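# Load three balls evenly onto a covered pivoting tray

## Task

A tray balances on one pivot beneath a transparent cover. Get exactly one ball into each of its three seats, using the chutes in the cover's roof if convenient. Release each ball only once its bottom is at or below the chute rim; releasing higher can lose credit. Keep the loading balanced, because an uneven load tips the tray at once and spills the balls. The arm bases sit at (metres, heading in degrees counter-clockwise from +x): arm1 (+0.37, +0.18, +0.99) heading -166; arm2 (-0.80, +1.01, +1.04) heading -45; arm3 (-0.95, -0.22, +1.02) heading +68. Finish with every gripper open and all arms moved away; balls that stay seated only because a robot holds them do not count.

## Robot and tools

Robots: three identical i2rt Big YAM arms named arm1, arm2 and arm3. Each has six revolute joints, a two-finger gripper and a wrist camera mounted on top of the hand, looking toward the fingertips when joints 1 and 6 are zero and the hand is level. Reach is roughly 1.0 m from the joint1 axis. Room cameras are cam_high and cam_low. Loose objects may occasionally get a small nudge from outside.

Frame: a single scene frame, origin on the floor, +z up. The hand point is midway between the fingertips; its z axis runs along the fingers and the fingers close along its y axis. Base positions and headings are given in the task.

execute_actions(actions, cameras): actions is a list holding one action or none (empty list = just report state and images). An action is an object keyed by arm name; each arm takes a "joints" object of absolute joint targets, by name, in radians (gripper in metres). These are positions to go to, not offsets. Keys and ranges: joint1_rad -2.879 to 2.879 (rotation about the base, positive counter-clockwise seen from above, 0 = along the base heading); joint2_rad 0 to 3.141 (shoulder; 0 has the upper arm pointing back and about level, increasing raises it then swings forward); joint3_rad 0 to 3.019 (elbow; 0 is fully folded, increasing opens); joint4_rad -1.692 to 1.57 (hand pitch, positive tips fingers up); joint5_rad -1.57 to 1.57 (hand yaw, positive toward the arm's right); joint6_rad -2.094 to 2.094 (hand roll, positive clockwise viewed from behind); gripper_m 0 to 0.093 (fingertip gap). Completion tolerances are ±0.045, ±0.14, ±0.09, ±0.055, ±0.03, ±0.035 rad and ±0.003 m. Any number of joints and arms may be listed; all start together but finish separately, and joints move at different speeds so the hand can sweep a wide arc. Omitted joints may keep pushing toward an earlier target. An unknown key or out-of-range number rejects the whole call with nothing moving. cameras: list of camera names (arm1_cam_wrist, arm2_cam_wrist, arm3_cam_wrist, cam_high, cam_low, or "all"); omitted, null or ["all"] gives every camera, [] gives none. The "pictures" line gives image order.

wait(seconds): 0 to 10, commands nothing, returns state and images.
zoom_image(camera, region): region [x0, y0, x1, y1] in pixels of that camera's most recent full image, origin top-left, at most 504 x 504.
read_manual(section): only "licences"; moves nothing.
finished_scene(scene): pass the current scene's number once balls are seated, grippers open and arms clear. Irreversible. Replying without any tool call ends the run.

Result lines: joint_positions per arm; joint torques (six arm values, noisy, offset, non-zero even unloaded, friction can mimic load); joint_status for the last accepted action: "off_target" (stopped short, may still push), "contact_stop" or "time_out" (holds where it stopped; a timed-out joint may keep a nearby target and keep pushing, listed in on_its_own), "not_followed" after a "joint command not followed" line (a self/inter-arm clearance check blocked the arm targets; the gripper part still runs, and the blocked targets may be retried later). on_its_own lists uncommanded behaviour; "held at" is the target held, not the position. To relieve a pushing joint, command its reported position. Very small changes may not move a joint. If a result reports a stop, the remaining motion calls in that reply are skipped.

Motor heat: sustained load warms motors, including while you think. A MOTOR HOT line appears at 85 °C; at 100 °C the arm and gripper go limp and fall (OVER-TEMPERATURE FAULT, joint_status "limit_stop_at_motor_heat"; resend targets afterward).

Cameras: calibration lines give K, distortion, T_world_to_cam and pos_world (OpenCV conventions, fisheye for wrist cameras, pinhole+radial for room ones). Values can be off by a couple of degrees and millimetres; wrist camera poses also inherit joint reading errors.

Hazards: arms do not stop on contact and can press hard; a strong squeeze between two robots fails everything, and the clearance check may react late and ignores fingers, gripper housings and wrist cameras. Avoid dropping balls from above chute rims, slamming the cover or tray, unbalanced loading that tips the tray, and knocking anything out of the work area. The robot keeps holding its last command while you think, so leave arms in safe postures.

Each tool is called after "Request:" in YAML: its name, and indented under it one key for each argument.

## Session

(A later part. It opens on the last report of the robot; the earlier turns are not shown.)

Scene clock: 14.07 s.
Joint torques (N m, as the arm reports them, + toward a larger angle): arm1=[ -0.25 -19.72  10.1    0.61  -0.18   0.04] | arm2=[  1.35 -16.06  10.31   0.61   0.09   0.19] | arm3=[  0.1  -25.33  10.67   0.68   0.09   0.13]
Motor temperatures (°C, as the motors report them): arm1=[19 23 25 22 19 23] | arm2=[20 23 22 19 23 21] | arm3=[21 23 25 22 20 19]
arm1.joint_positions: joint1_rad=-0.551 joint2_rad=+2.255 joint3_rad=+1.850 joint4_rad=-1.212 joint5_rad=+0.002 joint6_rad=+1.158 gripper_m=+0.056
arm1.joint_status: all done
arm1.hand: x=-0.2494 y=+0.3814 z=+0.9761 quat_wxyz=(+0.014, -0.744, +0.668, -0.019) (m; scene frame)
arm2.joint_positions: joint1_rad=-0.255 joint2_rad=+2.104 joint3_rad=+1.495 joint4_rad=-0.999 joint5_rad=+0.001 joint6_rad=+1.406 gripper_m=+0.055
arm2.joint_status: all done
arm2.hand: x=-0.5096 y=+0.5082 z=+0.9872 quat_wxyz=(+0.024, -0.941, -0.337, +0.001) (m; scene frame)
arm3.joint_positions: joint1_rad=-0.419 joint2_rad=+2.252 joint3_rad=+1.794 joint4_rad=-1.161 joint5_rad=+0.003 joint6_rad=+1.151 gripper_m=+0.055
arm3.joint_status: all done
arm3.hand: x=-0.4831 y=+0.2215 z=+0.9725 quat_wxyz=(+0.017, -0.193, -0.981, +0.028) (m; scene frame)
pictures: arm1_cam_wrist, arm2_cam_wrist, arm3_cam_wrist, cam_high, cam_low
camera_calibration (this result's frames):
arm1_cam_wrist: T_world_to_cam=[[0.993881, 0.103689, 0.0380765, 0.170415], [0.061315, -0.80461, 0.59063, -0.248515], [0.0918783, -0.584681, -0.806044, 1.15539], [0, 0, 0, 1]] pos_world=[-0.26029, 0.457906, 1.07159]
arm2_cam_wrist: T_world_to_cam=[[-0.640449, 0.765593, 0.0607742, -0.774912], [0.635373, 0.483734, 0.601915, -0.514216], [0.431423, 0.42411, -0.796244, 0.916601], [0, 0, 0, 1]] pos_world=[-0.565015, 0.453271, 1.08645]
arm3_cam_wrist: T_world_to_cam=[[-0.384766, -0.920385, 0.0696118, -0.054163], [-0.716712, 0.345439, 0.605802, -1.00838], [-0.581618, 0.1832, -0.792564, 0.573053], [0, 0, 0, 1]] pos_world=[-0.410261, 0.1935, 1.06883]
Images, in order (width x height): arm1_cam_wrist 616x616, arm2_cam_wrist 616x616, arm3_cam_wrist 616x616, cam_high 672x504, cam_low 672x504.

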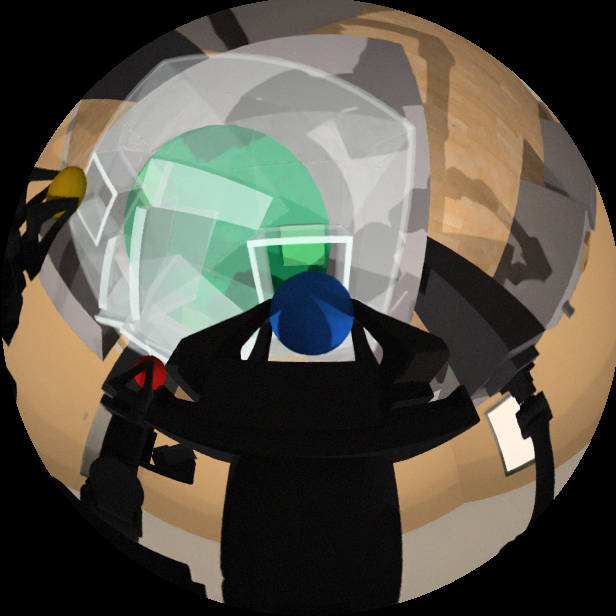

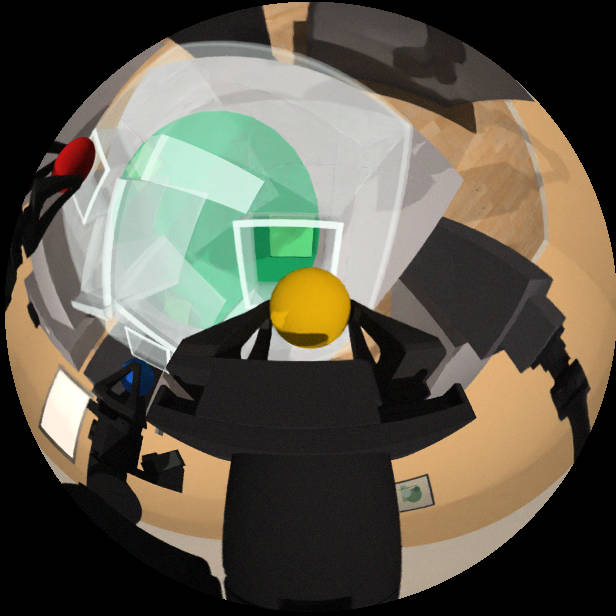

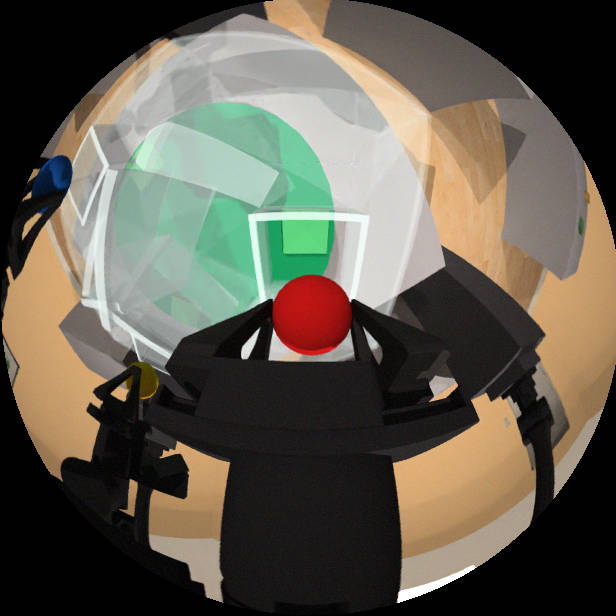

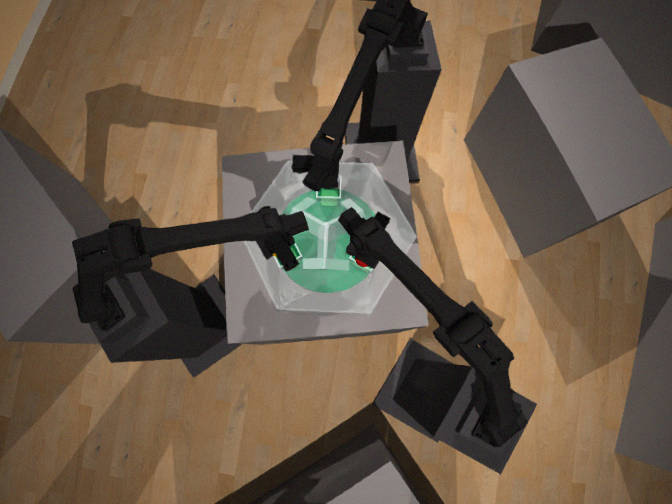

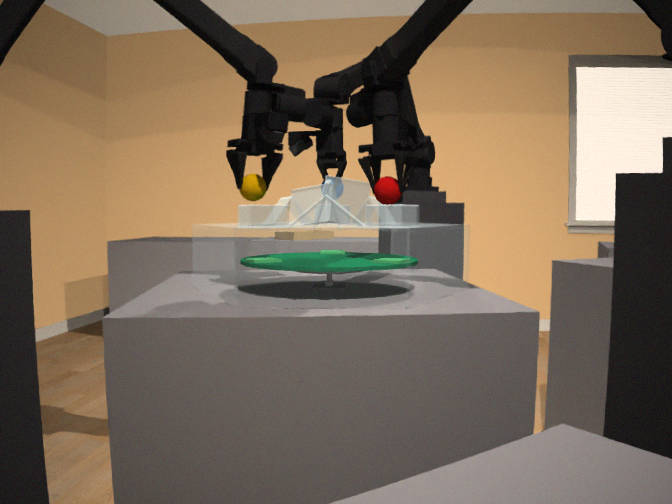

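Request:
execute_actions:
  actions:
    - {"arm1":{"joints":{"joint4_rad":-1.15,"joint2_rad":2.27}},"arm2":{"joints":{"joint1_rad":-0.281,"joint4_rad":-0.885}},"arm3":{"joints":{"joint1_rad":-0.452,"joint4_rad":-1.112}}}
  cameras: ["arm1_cam_wrist","arm2_cam_wrist","arm3_cam_wrist","cam_low"]

Request:
zoom_image:
  camera: "cam_low"
  region: [220, 130, 440, 240]

Scene clock: 15.37 s.
Joint torques (N m, as the arm reports them, + toward a larger angle): arm1=[ -0.38 -17.3   10.15   0.75  -0.18   0.03] | arm2=[  0.33 -16.19  10.48   0.85   0.11   0.19] | arm3=[ -0.47 -25.33  10.79   0.81   0.11   0.13]
Motor temperatures (°C, as the motors report them): arm1=[19 24 25 22 19 23] | arm2=[20 23 23 19 23 21] | arm3=[21 23 25 22 20 19]
arm1.joint_positions: joint1_rad=-0.551 joint2_rad=+2.264 joint3_rad=+1.850 joint4_rad=-1.168 joint5_rad=+0.002 joint6_rad=+1.158 gripper_m=+0.056
arm1.joint_status: all done
arm1.hand: x=-0.2583 y=+0.3842 z=+0.9697 quat_wxyz=(+0.007, -0.744, +0.668, -0.003) (m; scene frame)
arm2.joint_positions: joint1_rad=-0.270 joint2_rad=+2.104 joint3_rad=+1.495 joint4_rad=-0.900 joint5_rad=+0.001 joint6_rad=+1.406 gripper_m=+0.055
arm2.joint_status: all done
arm2.hand: x=-0.5056 y=+0.4825 z=+0.9871 quat_wxyz=(-0.025, -0.944, -0.330, -0.008) (m; scene frame)
arm3.joint_positions: joint1_rad=-0.451 joint2_rad=+2.252 joint3_rad=+1.794 joint4_rad=-1.123 joint5_rad=+0.001 joint6_rad=+1.151 gripper_m=+0.055
arm3.joint_status: all done
arm3.hand: x=-0.4621 y=+0.2126 z=+0.9721 quat_wxyz=(+0.006, -0.209, -0.978, +0.012) (m; scene frame)
pictures: arm1_cam_wrist, arm2_cam_wrist, arm3_cam_wrist, cam_low
camera_calibration (this result's frames):
arm1_cam_wrist: T_world_to_cam=[[0.994584, 0.103729, 0.00660067, 0.209909], [0.0806966, -0.810648, 0.579946, -0.224201], [0.0655079, -0.576272, -0.814628, 1.15102], [0, 0, 0, 1]] pos_world=[-0.266081, 0.459781, 1.0663]
arm2_cam_wrist: T_world_to_cam=[[-0.628329, 0.77708, -0.0367321, -0.655801], [0.614658, 0.524832, 0.588853, -0.521684], [0.476864, 0.347415, -0.807405, 0.996746], [0, 0, 0, 1]] pos_world=[-0.566714, 0.437122, 1.08788]
arm3_cam_wrist: T_world_to_cam=[[-0.415846, -0.908797, 0.0340644, -0.0364906], [-0.722184, 0.352758, 0.594989, -0.983541], [-0.552741, 0.222823, -0.803012, 0.601697], [0, 0, 0, 1]] pos_world=[-0.39289, 0.179718, 1.06961]
Images, in order (width x height): arm1_cam_wrist 616x616, arm2_cam_wrist 616x616, arm3_cam_wrist 616x616, cam_low 672x504.

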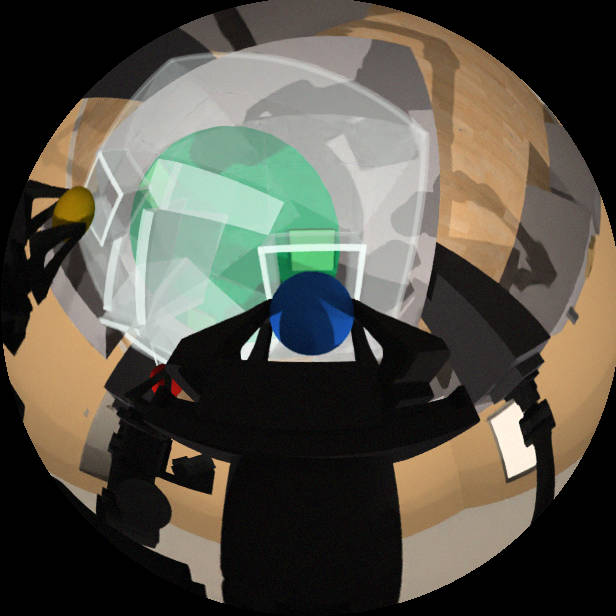

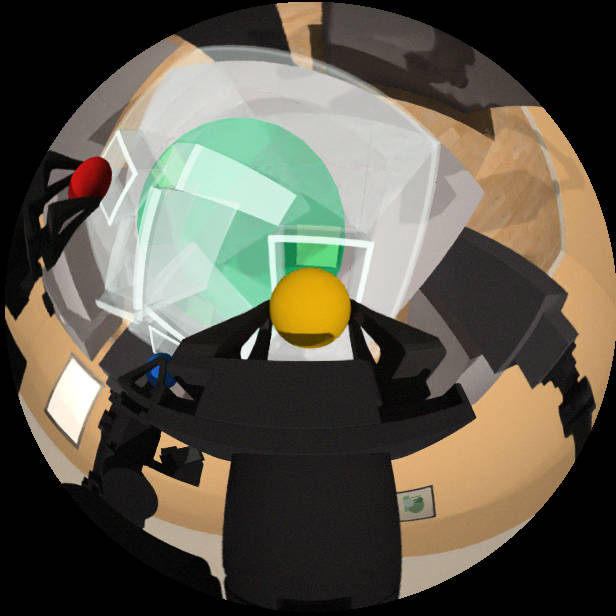

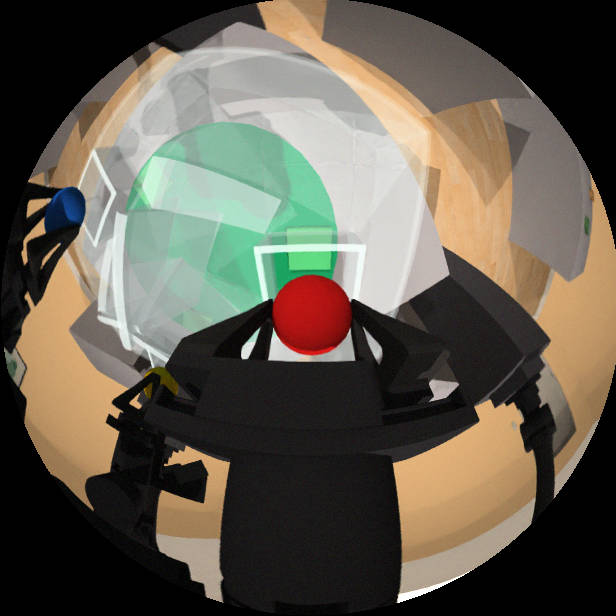

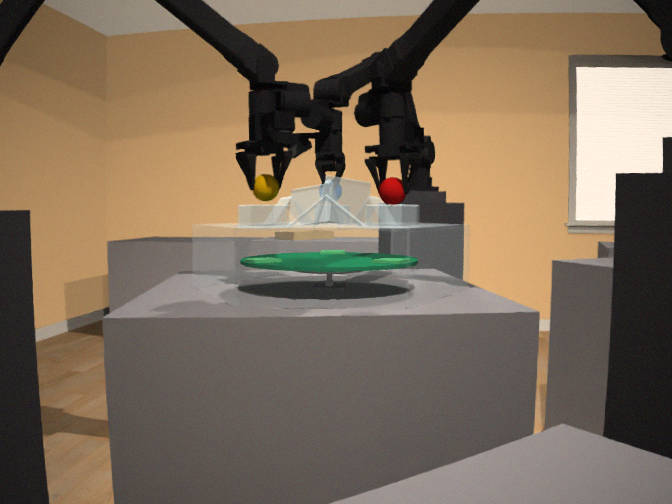

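Region (220, 130, 440, 240) of cam_low's 672x504 image, scaled by 2.291, with more detail than that image has.

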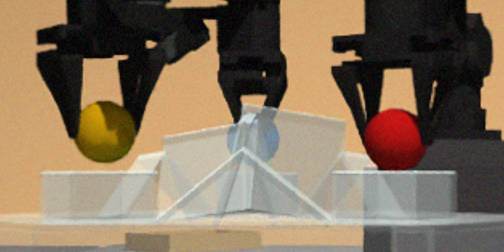

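Request:
execute_actions:
  actions:
    - {"arm1":{"joints":{"joint4_rad":-1.13,"joint2_rad":2.305}},"arm2":{"joints":{"joint2_rad":2.155}},"arm3":{"joints":{"joint2_rad":2.272,"joint4_rad":-1.09}}}
  cameras: ["arm1_cam_wrist","arm2_cam_wrist","arm3_cam_wrist","cam_low"]

Request:
zoom_image:
  camera: "cam_low"
  region: [220, 130, 440, 240]

Scene clock: 16.30 s.
Joint torques (N m, as the arm reports them, + toward a larger angle): arm1=[ -0.31 -17.87  10.08   0.65  -0.18   0.04] | arm2=[  0.35 -15.73  10.2    0.73   0.09   0.19] | arm3=[ -0.34 -22.49  10.57   0.81   0.13   0.12]
Motor temperatures (°C, as the motors report them): arm1=[19 24 26 22 19 23] | arm2=[20 23 23 19 23 21] | arm3=[21 23 25 22 20 19]
arm1.joint_positions: joint1_rad=-0.551 joint2_rad=+2.310 joint3_rad=+1.850 joint4_rad=-1.148 joint5_rad=+0.002 joint6_rad=+1.158 gripper_m=+0.056
arm1.joint_status: all done
arm1.hand: x=-0.2556 y=+0.3837 z=+0.9400 quat_wxyz=(+0.012, -0.744, +0.668, -0.015) (m; scene frame)
arm2.joint_positions: joint1_rad=-0.270 joint2_rad=+2.142 joint3_rad=+1.495 joint4_rad=-0.898 joint5_rad=+0.001 joint6_rad=+1.406 gripper_m=+0.055
arm2.joint_status: all done
arm2.hand: x=-0.5087 y=+0.4885 z=+0.9655 quat_wxyz=(-0.007, -0.944, -0.330, -0.005) (m; scene frame)
arm3.joint_positions: joint1_rad=-0.451 joint2_rad=+2.277 joint3_rad=+1.794 joint4_rad=-1.100 joint5_rad=+0.001 joint6_rad=+1.151 gripper_m=+0.055
arm3.joint_status: all done
arm3.hand: x=-0.4613 y=+0.2132 z=+0.9561 quat_wxyz=(+0.007, -0.209, -0.978, +0.013) (m; scene frame)
pictures: arm1_cam_wrist, arm2_cam_wrist, arm3_cam_wrist, cam_low
camera_calibration (this result's frames):
arm1_cam_wrist: T_world_to_cam=[[0.994148, 0.103668, 0.0303848, 0.185075], [0.0660847, -0.806097, 0.588083, -0.220828], [0.0854587, -0.582633, -0.80823, 1.12787], [0, 0, 0, 1]] pos_world=[-0.265785, 0.459941, 1.03582]
arm2_cam_wrist: T_world_to_cam=[[-0.628896, 0.777489, -0.00103674, -0.698188], [0.62493, 0.506286, 0.594254, -0.501075], [0.462551, 0.373076, -0.804277, 0.95582], [0, 0, 0, 1]] pos_world=[-0.568066, 0.439927, 1.06579]
arm3_cam_wrist: T_world_to_cam=[[-0.415781, -0.908732, 0.0365096, -0.0374073], [-0.720997, 0.353822, 0.595796, -0.974158], [-0.554337, 0.221398, -0.802305, 0.588015], [0, 0, 0, 1]] pos_world=[-0.39196, 0.1805, 1.05353]
Images, in order (width x height): arm1_cam_wrist 616x616, arm2_cam_wrist 616x616, arm3_cam_wrist 616x616, cam_low 672x504.

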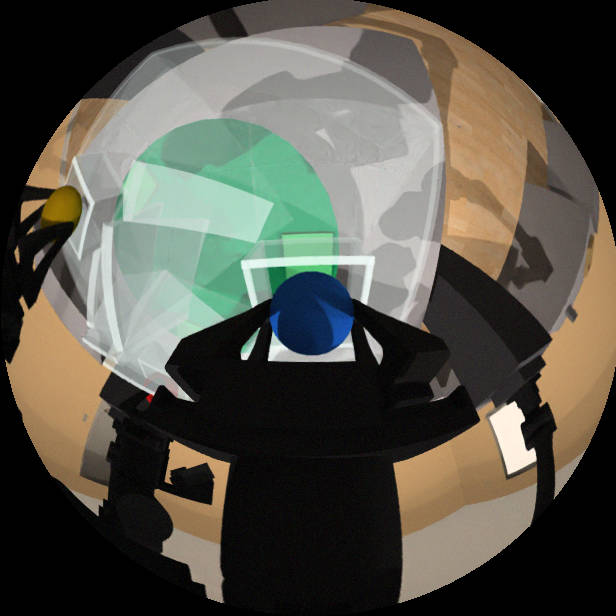

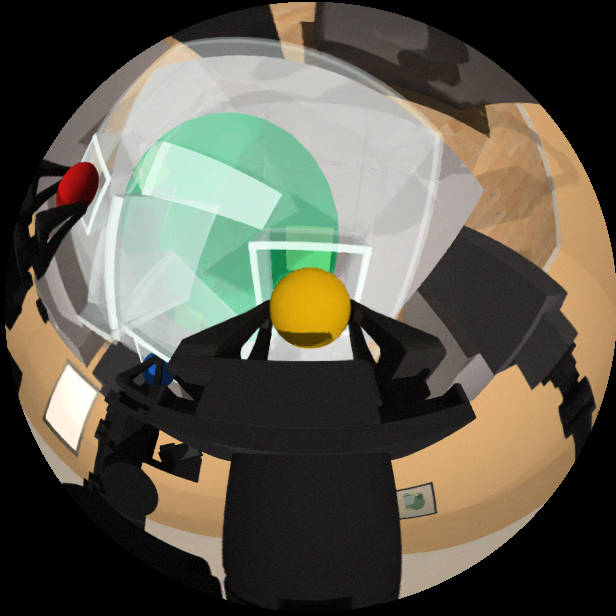

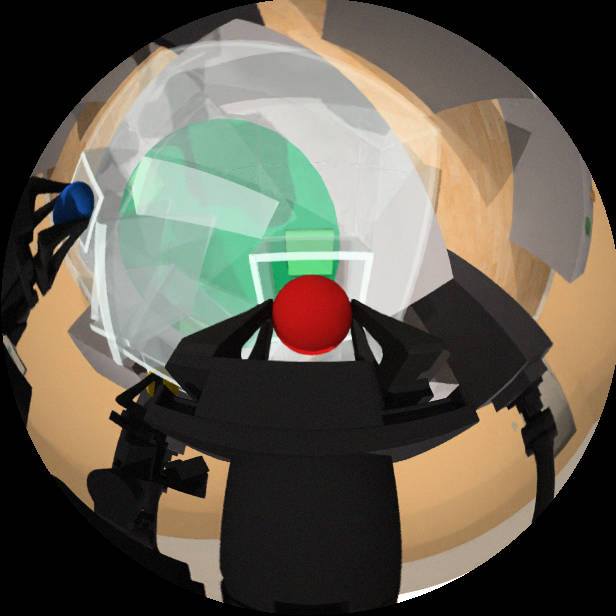

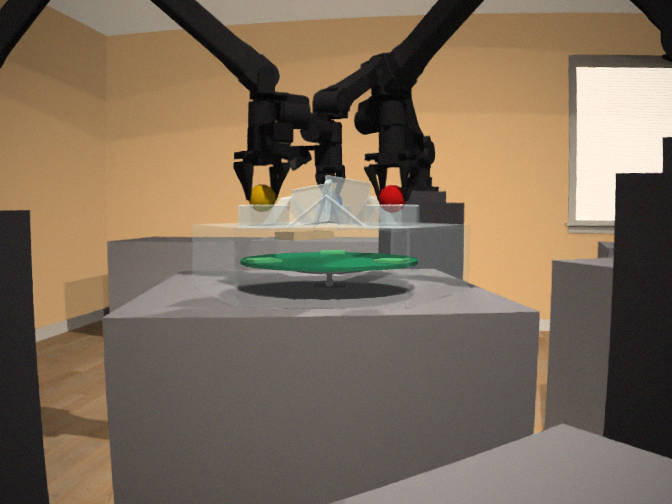

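Region (220, 130, 440, 240) of cam_low's 672x504 image, scaled by 2.291, with more detail than that image has.

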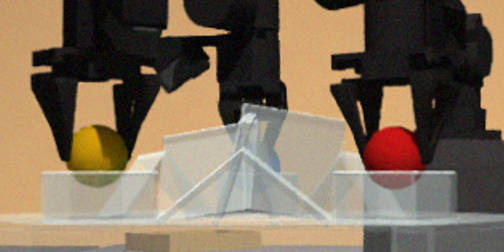

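Request:
execute_actions:
  actions:
    - {"arm1":{"joints":{"joint3_rad":1.912}}}
  cameras: ["arm1_cam_wrist"]

Scene clock: 16.87 s.
Joint torques (N m, as the arm reports them, + toward a larger angle): arm1=[ -0.26 -18.37  11.4    0.7   -0.18   0.04] | arm2=[  0.38 -15.46  10.14   0.75   0.09   0.19] | arm3=[ -0.24 -22.51  10.65   0.81   0.12   0.13]
Motor temperatures (°C, as the motors report them): arm1=[19 24 26 22 19 23] | arm2=[20 23 23 19 23 21] | arm3=[21 24 26 22 20 19]
arm1.joint_positions: joint1_rad=-0.551 joint2_rad=+2.310 joint3_rad=+1.851 joint4_rad=-1.148 joint5_rad=+0.002 joint6_rad=+1.158 gripper_m=+0.056
arm1.joint_status: all done
arm1.hand: x=-0.2561 y=+0.3838 z=+0.9404 quat_wxyz=(+0.012, -0.744, +0.668, -0.014) (m; scene frame)
arm2.joint_positions: joint1_rad=-0.270 joint2_rad=+2.142 joint3_rad=+1.495 joint4_rad=-0.898 joint5_rad=+0.001 joint6_rad=+1.406 gripper_m=+0.055
arm2.joint_status: not commanded
arm2.hand: x=-0.5087 y=+0.4885 z=+0.9655 quat_wxyz=(-0.007, -0.944, -0.330, -0.005) (m; scene frame)
arm3.joint_positions: joint1_rad=-0.451 joint2_rad=+2.277 joint3_rad=+1.794 joint4_rad=-1.100 joint5_rad=+0.001 joint6_rad=+1.151 gripper_m=+0.055
arm3.joint_status: not commanded
arm3.hand: x=-0.4613 y=+0.2132 z=+0.9561 quat_wxyz=(+0.007, -0.209, -0.978, +0.013) (m; scene frame)
pictures: arm1_cam_wrist
camera_calibration (this result's frames):
arm1_cam_wrist: T_world_to_cam=[[0.994179, 0.103667, 0.0293358, 0.186495], [0.0667335, -0.806299, 0.587732, -0.220336], [0.0845819, -0.582353, -0.808524, 1.12825], [0, 0, 0, 1]] pos_world=[-0.266135, 0.460049, 1.03624]
Images, in order (width x height): arm1_cam_wrist 616x616.

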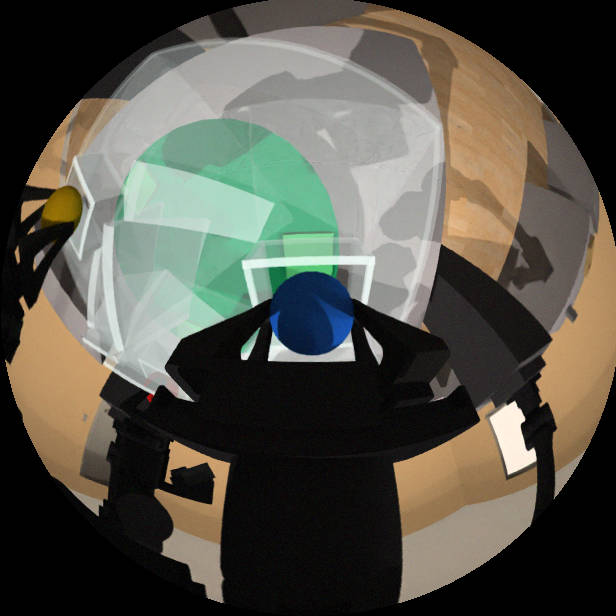

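Request:
execute_actions:
  actions:
    - {"arm1":{"joints":{"joint3_rad":1.928}}}
  cameras: ["arm1_cam_wrist"]

Scene clock: 17.50 s.
Joint torques (N m, as the arm reports them, + toward a larger angle): arm1=[ -0.25 -18.63  11.3    0.72  -0.18   0.04] | arm2=[  0.35 -15.84  10.27   0.75   0.09   0.19] | arm3=[ -0.42 -22.4   10.68   0.76   0.13   0.12]
Motor temperatures (°C, as the motors report them): arm1=[19 24 26 22 19 23] | arm2=[20 23 23 19 23 21] | arm3=[21 24 26 22 20 19]
arm1.joint_positions: joint1_rad=-0.551 joint2_rad=+2.310 joint3_rad=+1.871 joint4_rad=-1.148 joint5_rad=+0.002 joint6_rad=+1.158 gripper_m=+0.056
arm1.joint_status: all done
arm1.hand: x=-0.2637 y=+0.3862 z=+0.9470 quat_wxyz=(+0.008, -0.744, +0.668, -0.006) (m; scene frame)
arm2.joint_positions: joint1_rad=-0.270 joint2_rad=+2.142 joint3_rad=+1.495 joint4_rad=-0.898 joint5_rad=+0.001 joint6_rad=+1.406 gripper_m=+0.055
arm2.joint_status: not commanded
arm2.hand: x=-0.5087 y=+0.4885 z=+0.9655 quat_wxyz=(-0.007, -0.944, -0.330, -0.005) (m; scene frame)
arm3.joint_positions: joint1_rad=-0.451 joint2_rad=+2.277 joint3_rad=+1.794 joint4_rad=-1.100 joint5_rad=+0.001 joint6_rad=+1.151 gripper_m=+0.055
arm3.joint_status: not commanded
arm3.hand: x=-0.4613 y=+0.2132 z=+0.9561 quat_wxyz=(+0.007, -0.209, -0.978, +0.013) (m; scene frame)
pictures: arm1_cam_wrist
camera_calibration (this result's frames):
arm1_cam_wrist: T_world_to_cam=[[0.994542, 0.103701, 0.0114981, 0.210639], [0.0777047, -0.809717, 0.581654, -0.211807], [0.0696284, -0.577586, -0.813355, 1.13437], [0, 0, 0, 1]] pos_world=[-0.272015, 0.461848, 1.04342]
Images, in order (width x height): arm1_cam_wrist 616x616.

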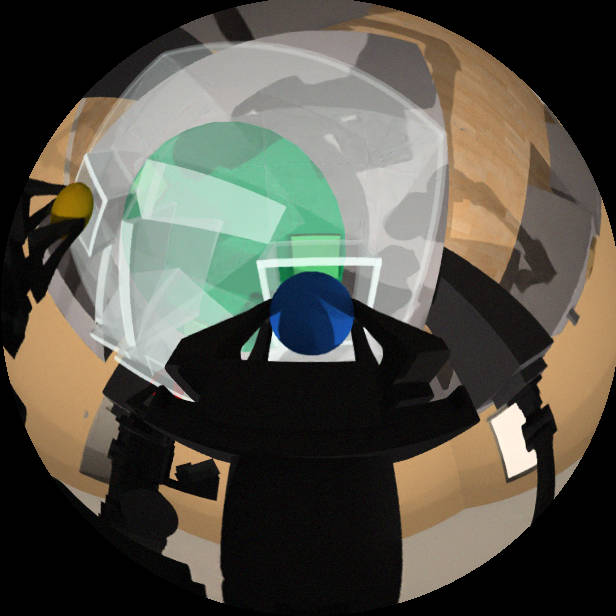

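Bring it back ~6 mm with joint 4.

Request:
execute_actions:
  actions:
    - {"arm1":{"joints":{"joint4_rad":-1.192}}}
  cameras: ["arm1_cam_wrist"]

Scene clock: 18.23 s.
Joint torques (N m, as the arm reports them, + toward a larger angle): arm1=[ -0.27 -18.03  11.42  -0.67  -0.18   0.04] | arm2=[  0.39 -15.79  10.16   0.75   0.09   0.19] | arm3=[ -0.24 -22.54  10.7    0.8    0.11   0.12]
Motor temperatures (°C, as the motors report them): arm1=[19 24 26 22 19 23] | arm2=[20 23 23 19 23 21] | arm3=[21 24 26 22 20 19]
arm1.joint_positions: joint1_rad=-0.551 joint2_rad=+2.310 joint3_rad=+1.871 joint4_rad=-1.175 joint5_rad=+0.002 joint6_rad=+1.158 gripper_m=+0.056
arm1.joint_status: all done
arm1.hand: x=-0.2575 y=+0.3842 z=+0.9472 quat_wxyz=(+0.013, -0.744, +0.668, -0.018) (m; scene frame)
arm2.joint_positions: joint1_rad=-0.270 joint2_rad=+2.142 joint3_rad=+1.495 joint4_rad=-0.898 joint5_rad=+0.001 joint6_rad=+1.406 gripper_m=+0.055
arm2.joint_status: not commanded
arm2.hand: x=-0.5087 y=+0.4885 z=+0.9655 quat_wxyz=(-0.007, -0.944, -0.330, -0.005) (m; scene frame)
arm3.joint_positions: joint1_rad=-0.451 joint2_rad=+2.277 joint3_rad=+1.794 joint4_rad=-1.100 joint5_rad=+0.001 joint6_rad=+1.151 gripper_m=+0.055
arm3.joint_status: not commanded
arm3.hand: x=-0.4613 y=+0.2132 z=+0.9561 quat_wxyz=(+0.007, -0.209, -0.978, +0.013) (m; scene frame)
pictures: arm1_cam_wrist
camera_calibration (this result's frames):
arm1_cam_wrist: T_world_to_cam=[[0.99396, 0.103681, 0.035979, 0.181289], [0.0626178, -0.805016, 0.589939, -0.227552], [0.0901293, -0.584123, -0.806646, 1.13439], [0, 0, 0, 1]] pos_world=[-0.268187, 0.460643, 1.04277]
Images, in order (width x height): arm1_cam_wrist 616x616.

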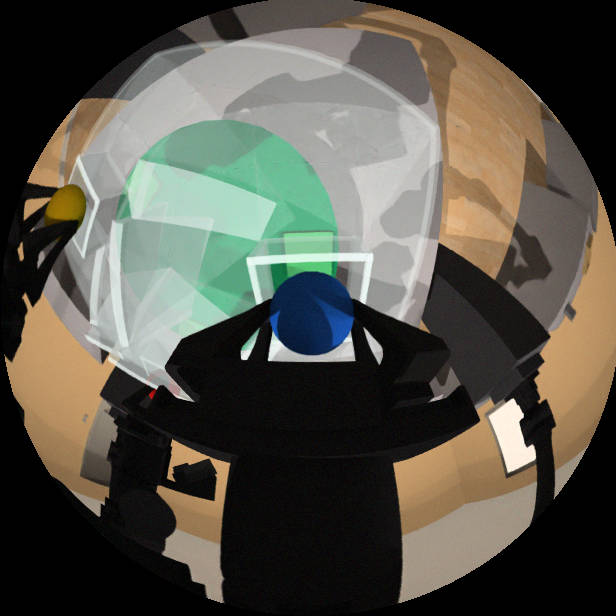

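Request:
execute_actions:
  actions:
    - {"arm1":{"joints":{"gripper_m":0.075}},"arm2":{"joints":{"gripper_m":0.075}},"arm3":{"joints":{"gripper_m":0.075}}}
  cameras: ["cam_low"]

Request:
execute_actions:
  actions:
    - {"arm1":{"joints":{"joint2_rad":1.8,"joint4_rad":-1.6}},"arm2":{"joints":{"joint2_rad":1.65,"joint4_rad":-1.4}},"arm3":{"joints":{"joint2_rad":1.8,"joint4_rad":-1.55}}}
  cameras: ["cam_low","cam_high"]

Scene clock: 18.90 s.
Joint torques (N m, as the arm reports them, + toward a larger angle): arm1=[ -0.29 -18.12  10.65  -0.64  -0.18   0.03] | arm2=[  0.37 -15.63  10.15   0.74   0.09   0.19] | arm3=[ -0.34 -22.5   10.69   0.81   0.13   0.13]
Motor temperatures (°C, as the motors report them): arm1=[19 24 27 22 19 23] | arm2=[20 23 24 19 23 21] | arm3=[21 24 26 22 20 19]
arm1.joint_positions: joint1_rad=-0.551 joint2_rad=+2.310 joint3_rad=+1.877 joint4_rad=-1.175 joint5_rad=+0.002 joint6_rad=+1.158 gripper_m=+0.075
arm1.joint_status: all done
arm1.hand: x=-0.2598 y=+0.3849 z=+0.9492 quat_wxyz=(+0.012, -0.744, +0.668, -0.015) (m; scene frame)
arm2.joint_positions: joint1_rad=-0.270 joint2_rad=+2.142 joint3_rad=+1.495 joint4_rad=-0.898 joint5_rad=+0.001 joint6_rad=+1.406 gripper_m=+0.075
arm2.joint_status: all done
arm2.hand: x=-0.5087 y=+0.4885 z=+0.9655 quat_wxyz=(-0.007, -0.944, -0.330, -0.005) (m; scene frame)
arm3.joint_positions: joint1_rad=-0.451 joint2_rad=+2.277 joint3_rad=+1.794 joint4_rad=-1.100 joint5_rad=+0.001 joint6_rad=+1.151 gripper_m=+0.075
arm3.joint_status: all done
arm3.hand: x=-0.4613 y=+0.2132 z=+0.9561 quat_wxyz=(+0.007, -0.209, -0.978, +0.013) (m; scene frame)
pictures: cam_low
Images, in order (width x height): cam_low 672x504.

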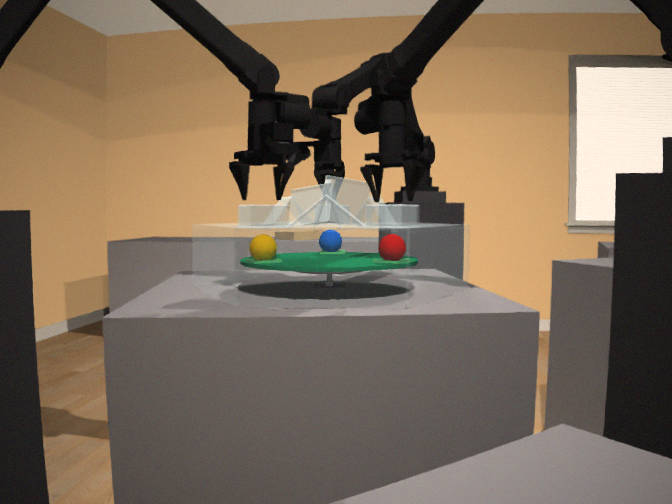

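Scene clock: 20.57 s.
Joint torques (N m, as the arm reports them, + toward a larger angle): arm1=[ -0.31 -14.57   8.71  -0.36  -0.18   0.02] | arm2=[  0.39 -11.24  10.24  -0.16   0.09   0.19] | arm3=[ -0.29 -18.43   9.66   0.21   0.13   0.12]
Motor temperatures (°C, as the motors report them): arm1=[19 24 27 22 19 23] | arm2=[20 24 24 19 23 21] | arm3=[21 24 27 22 20 19]
arm1.joint_positions: joint1_rad=-0.551 joint2_rad=+1.810 joint3_rad=+1.921 joint4_rad=-1.584 joint5_rad=+0.002 joint6_rad=+1.158 gripper_m=+0.075
arm1.joint_status: all done
arm1.hand: x=-0.1809 y=+0.3573 z=+1.2706 quat_wxyz=(-0.016, -0.743, +0.667, +0.046) (m; scene frame)
arm2.joint_positions: joint1_rad=-0.270 joint2_rad=+1.632 joint3_rad=+1.516 joint4_rad=-1.387 joint5_rad=+0.001 joint6_rad=+1.406 gripper_m=+0.075
arm2.joint_status: all done
arm2.hand: x=-0.5511 y=+0.5599 z=+1.2448 quat_wxyz=(-0.028, -0.944, -0.330, -0.009) (m; scene frame)
arm3.joint_positions: joint1_rad=-0.451 joint2_rad=+1.809 joint3_rad=+1.819 joint4_rad=-1.542 joint5_rad=+0.001 joint6_rad=+1.151 gripper_m=+0.075
arm3.joint_status: all done
arm3.hand: x=-0.5222 y=+0.1597 z=+1.2464 quat_wxyz=(-0.008, -0.209, -0.978, -0.008) (m; scene frame)
pictures: cam_high, cam_low
Images, in order (width x height): cam_high 672x504, cam_low 672x504.

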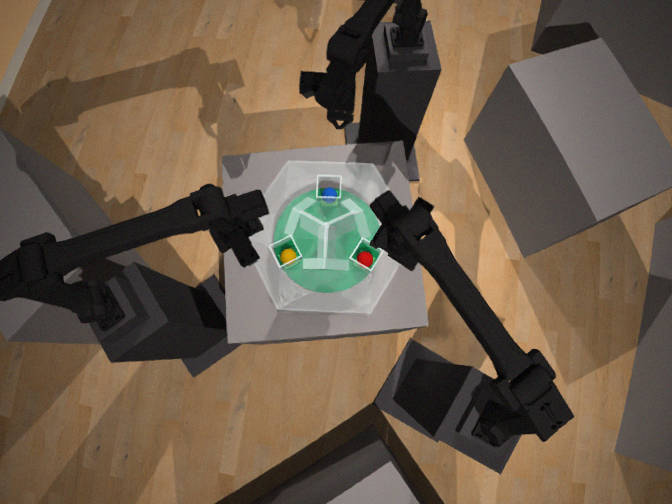

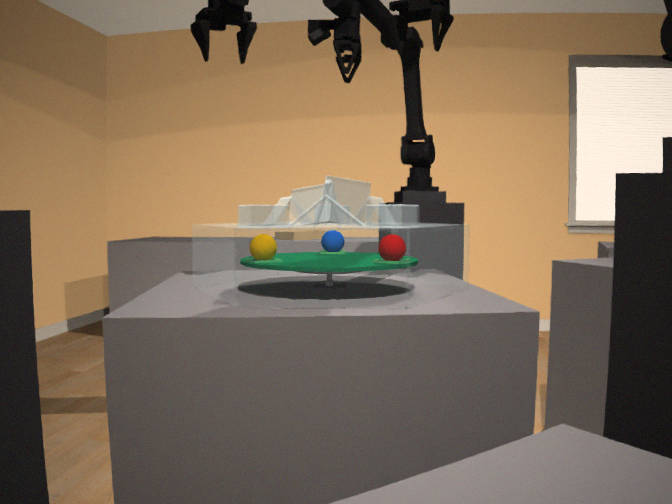

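Request:
finished_scene:
  scene: 1

The scene is finished: the task was done.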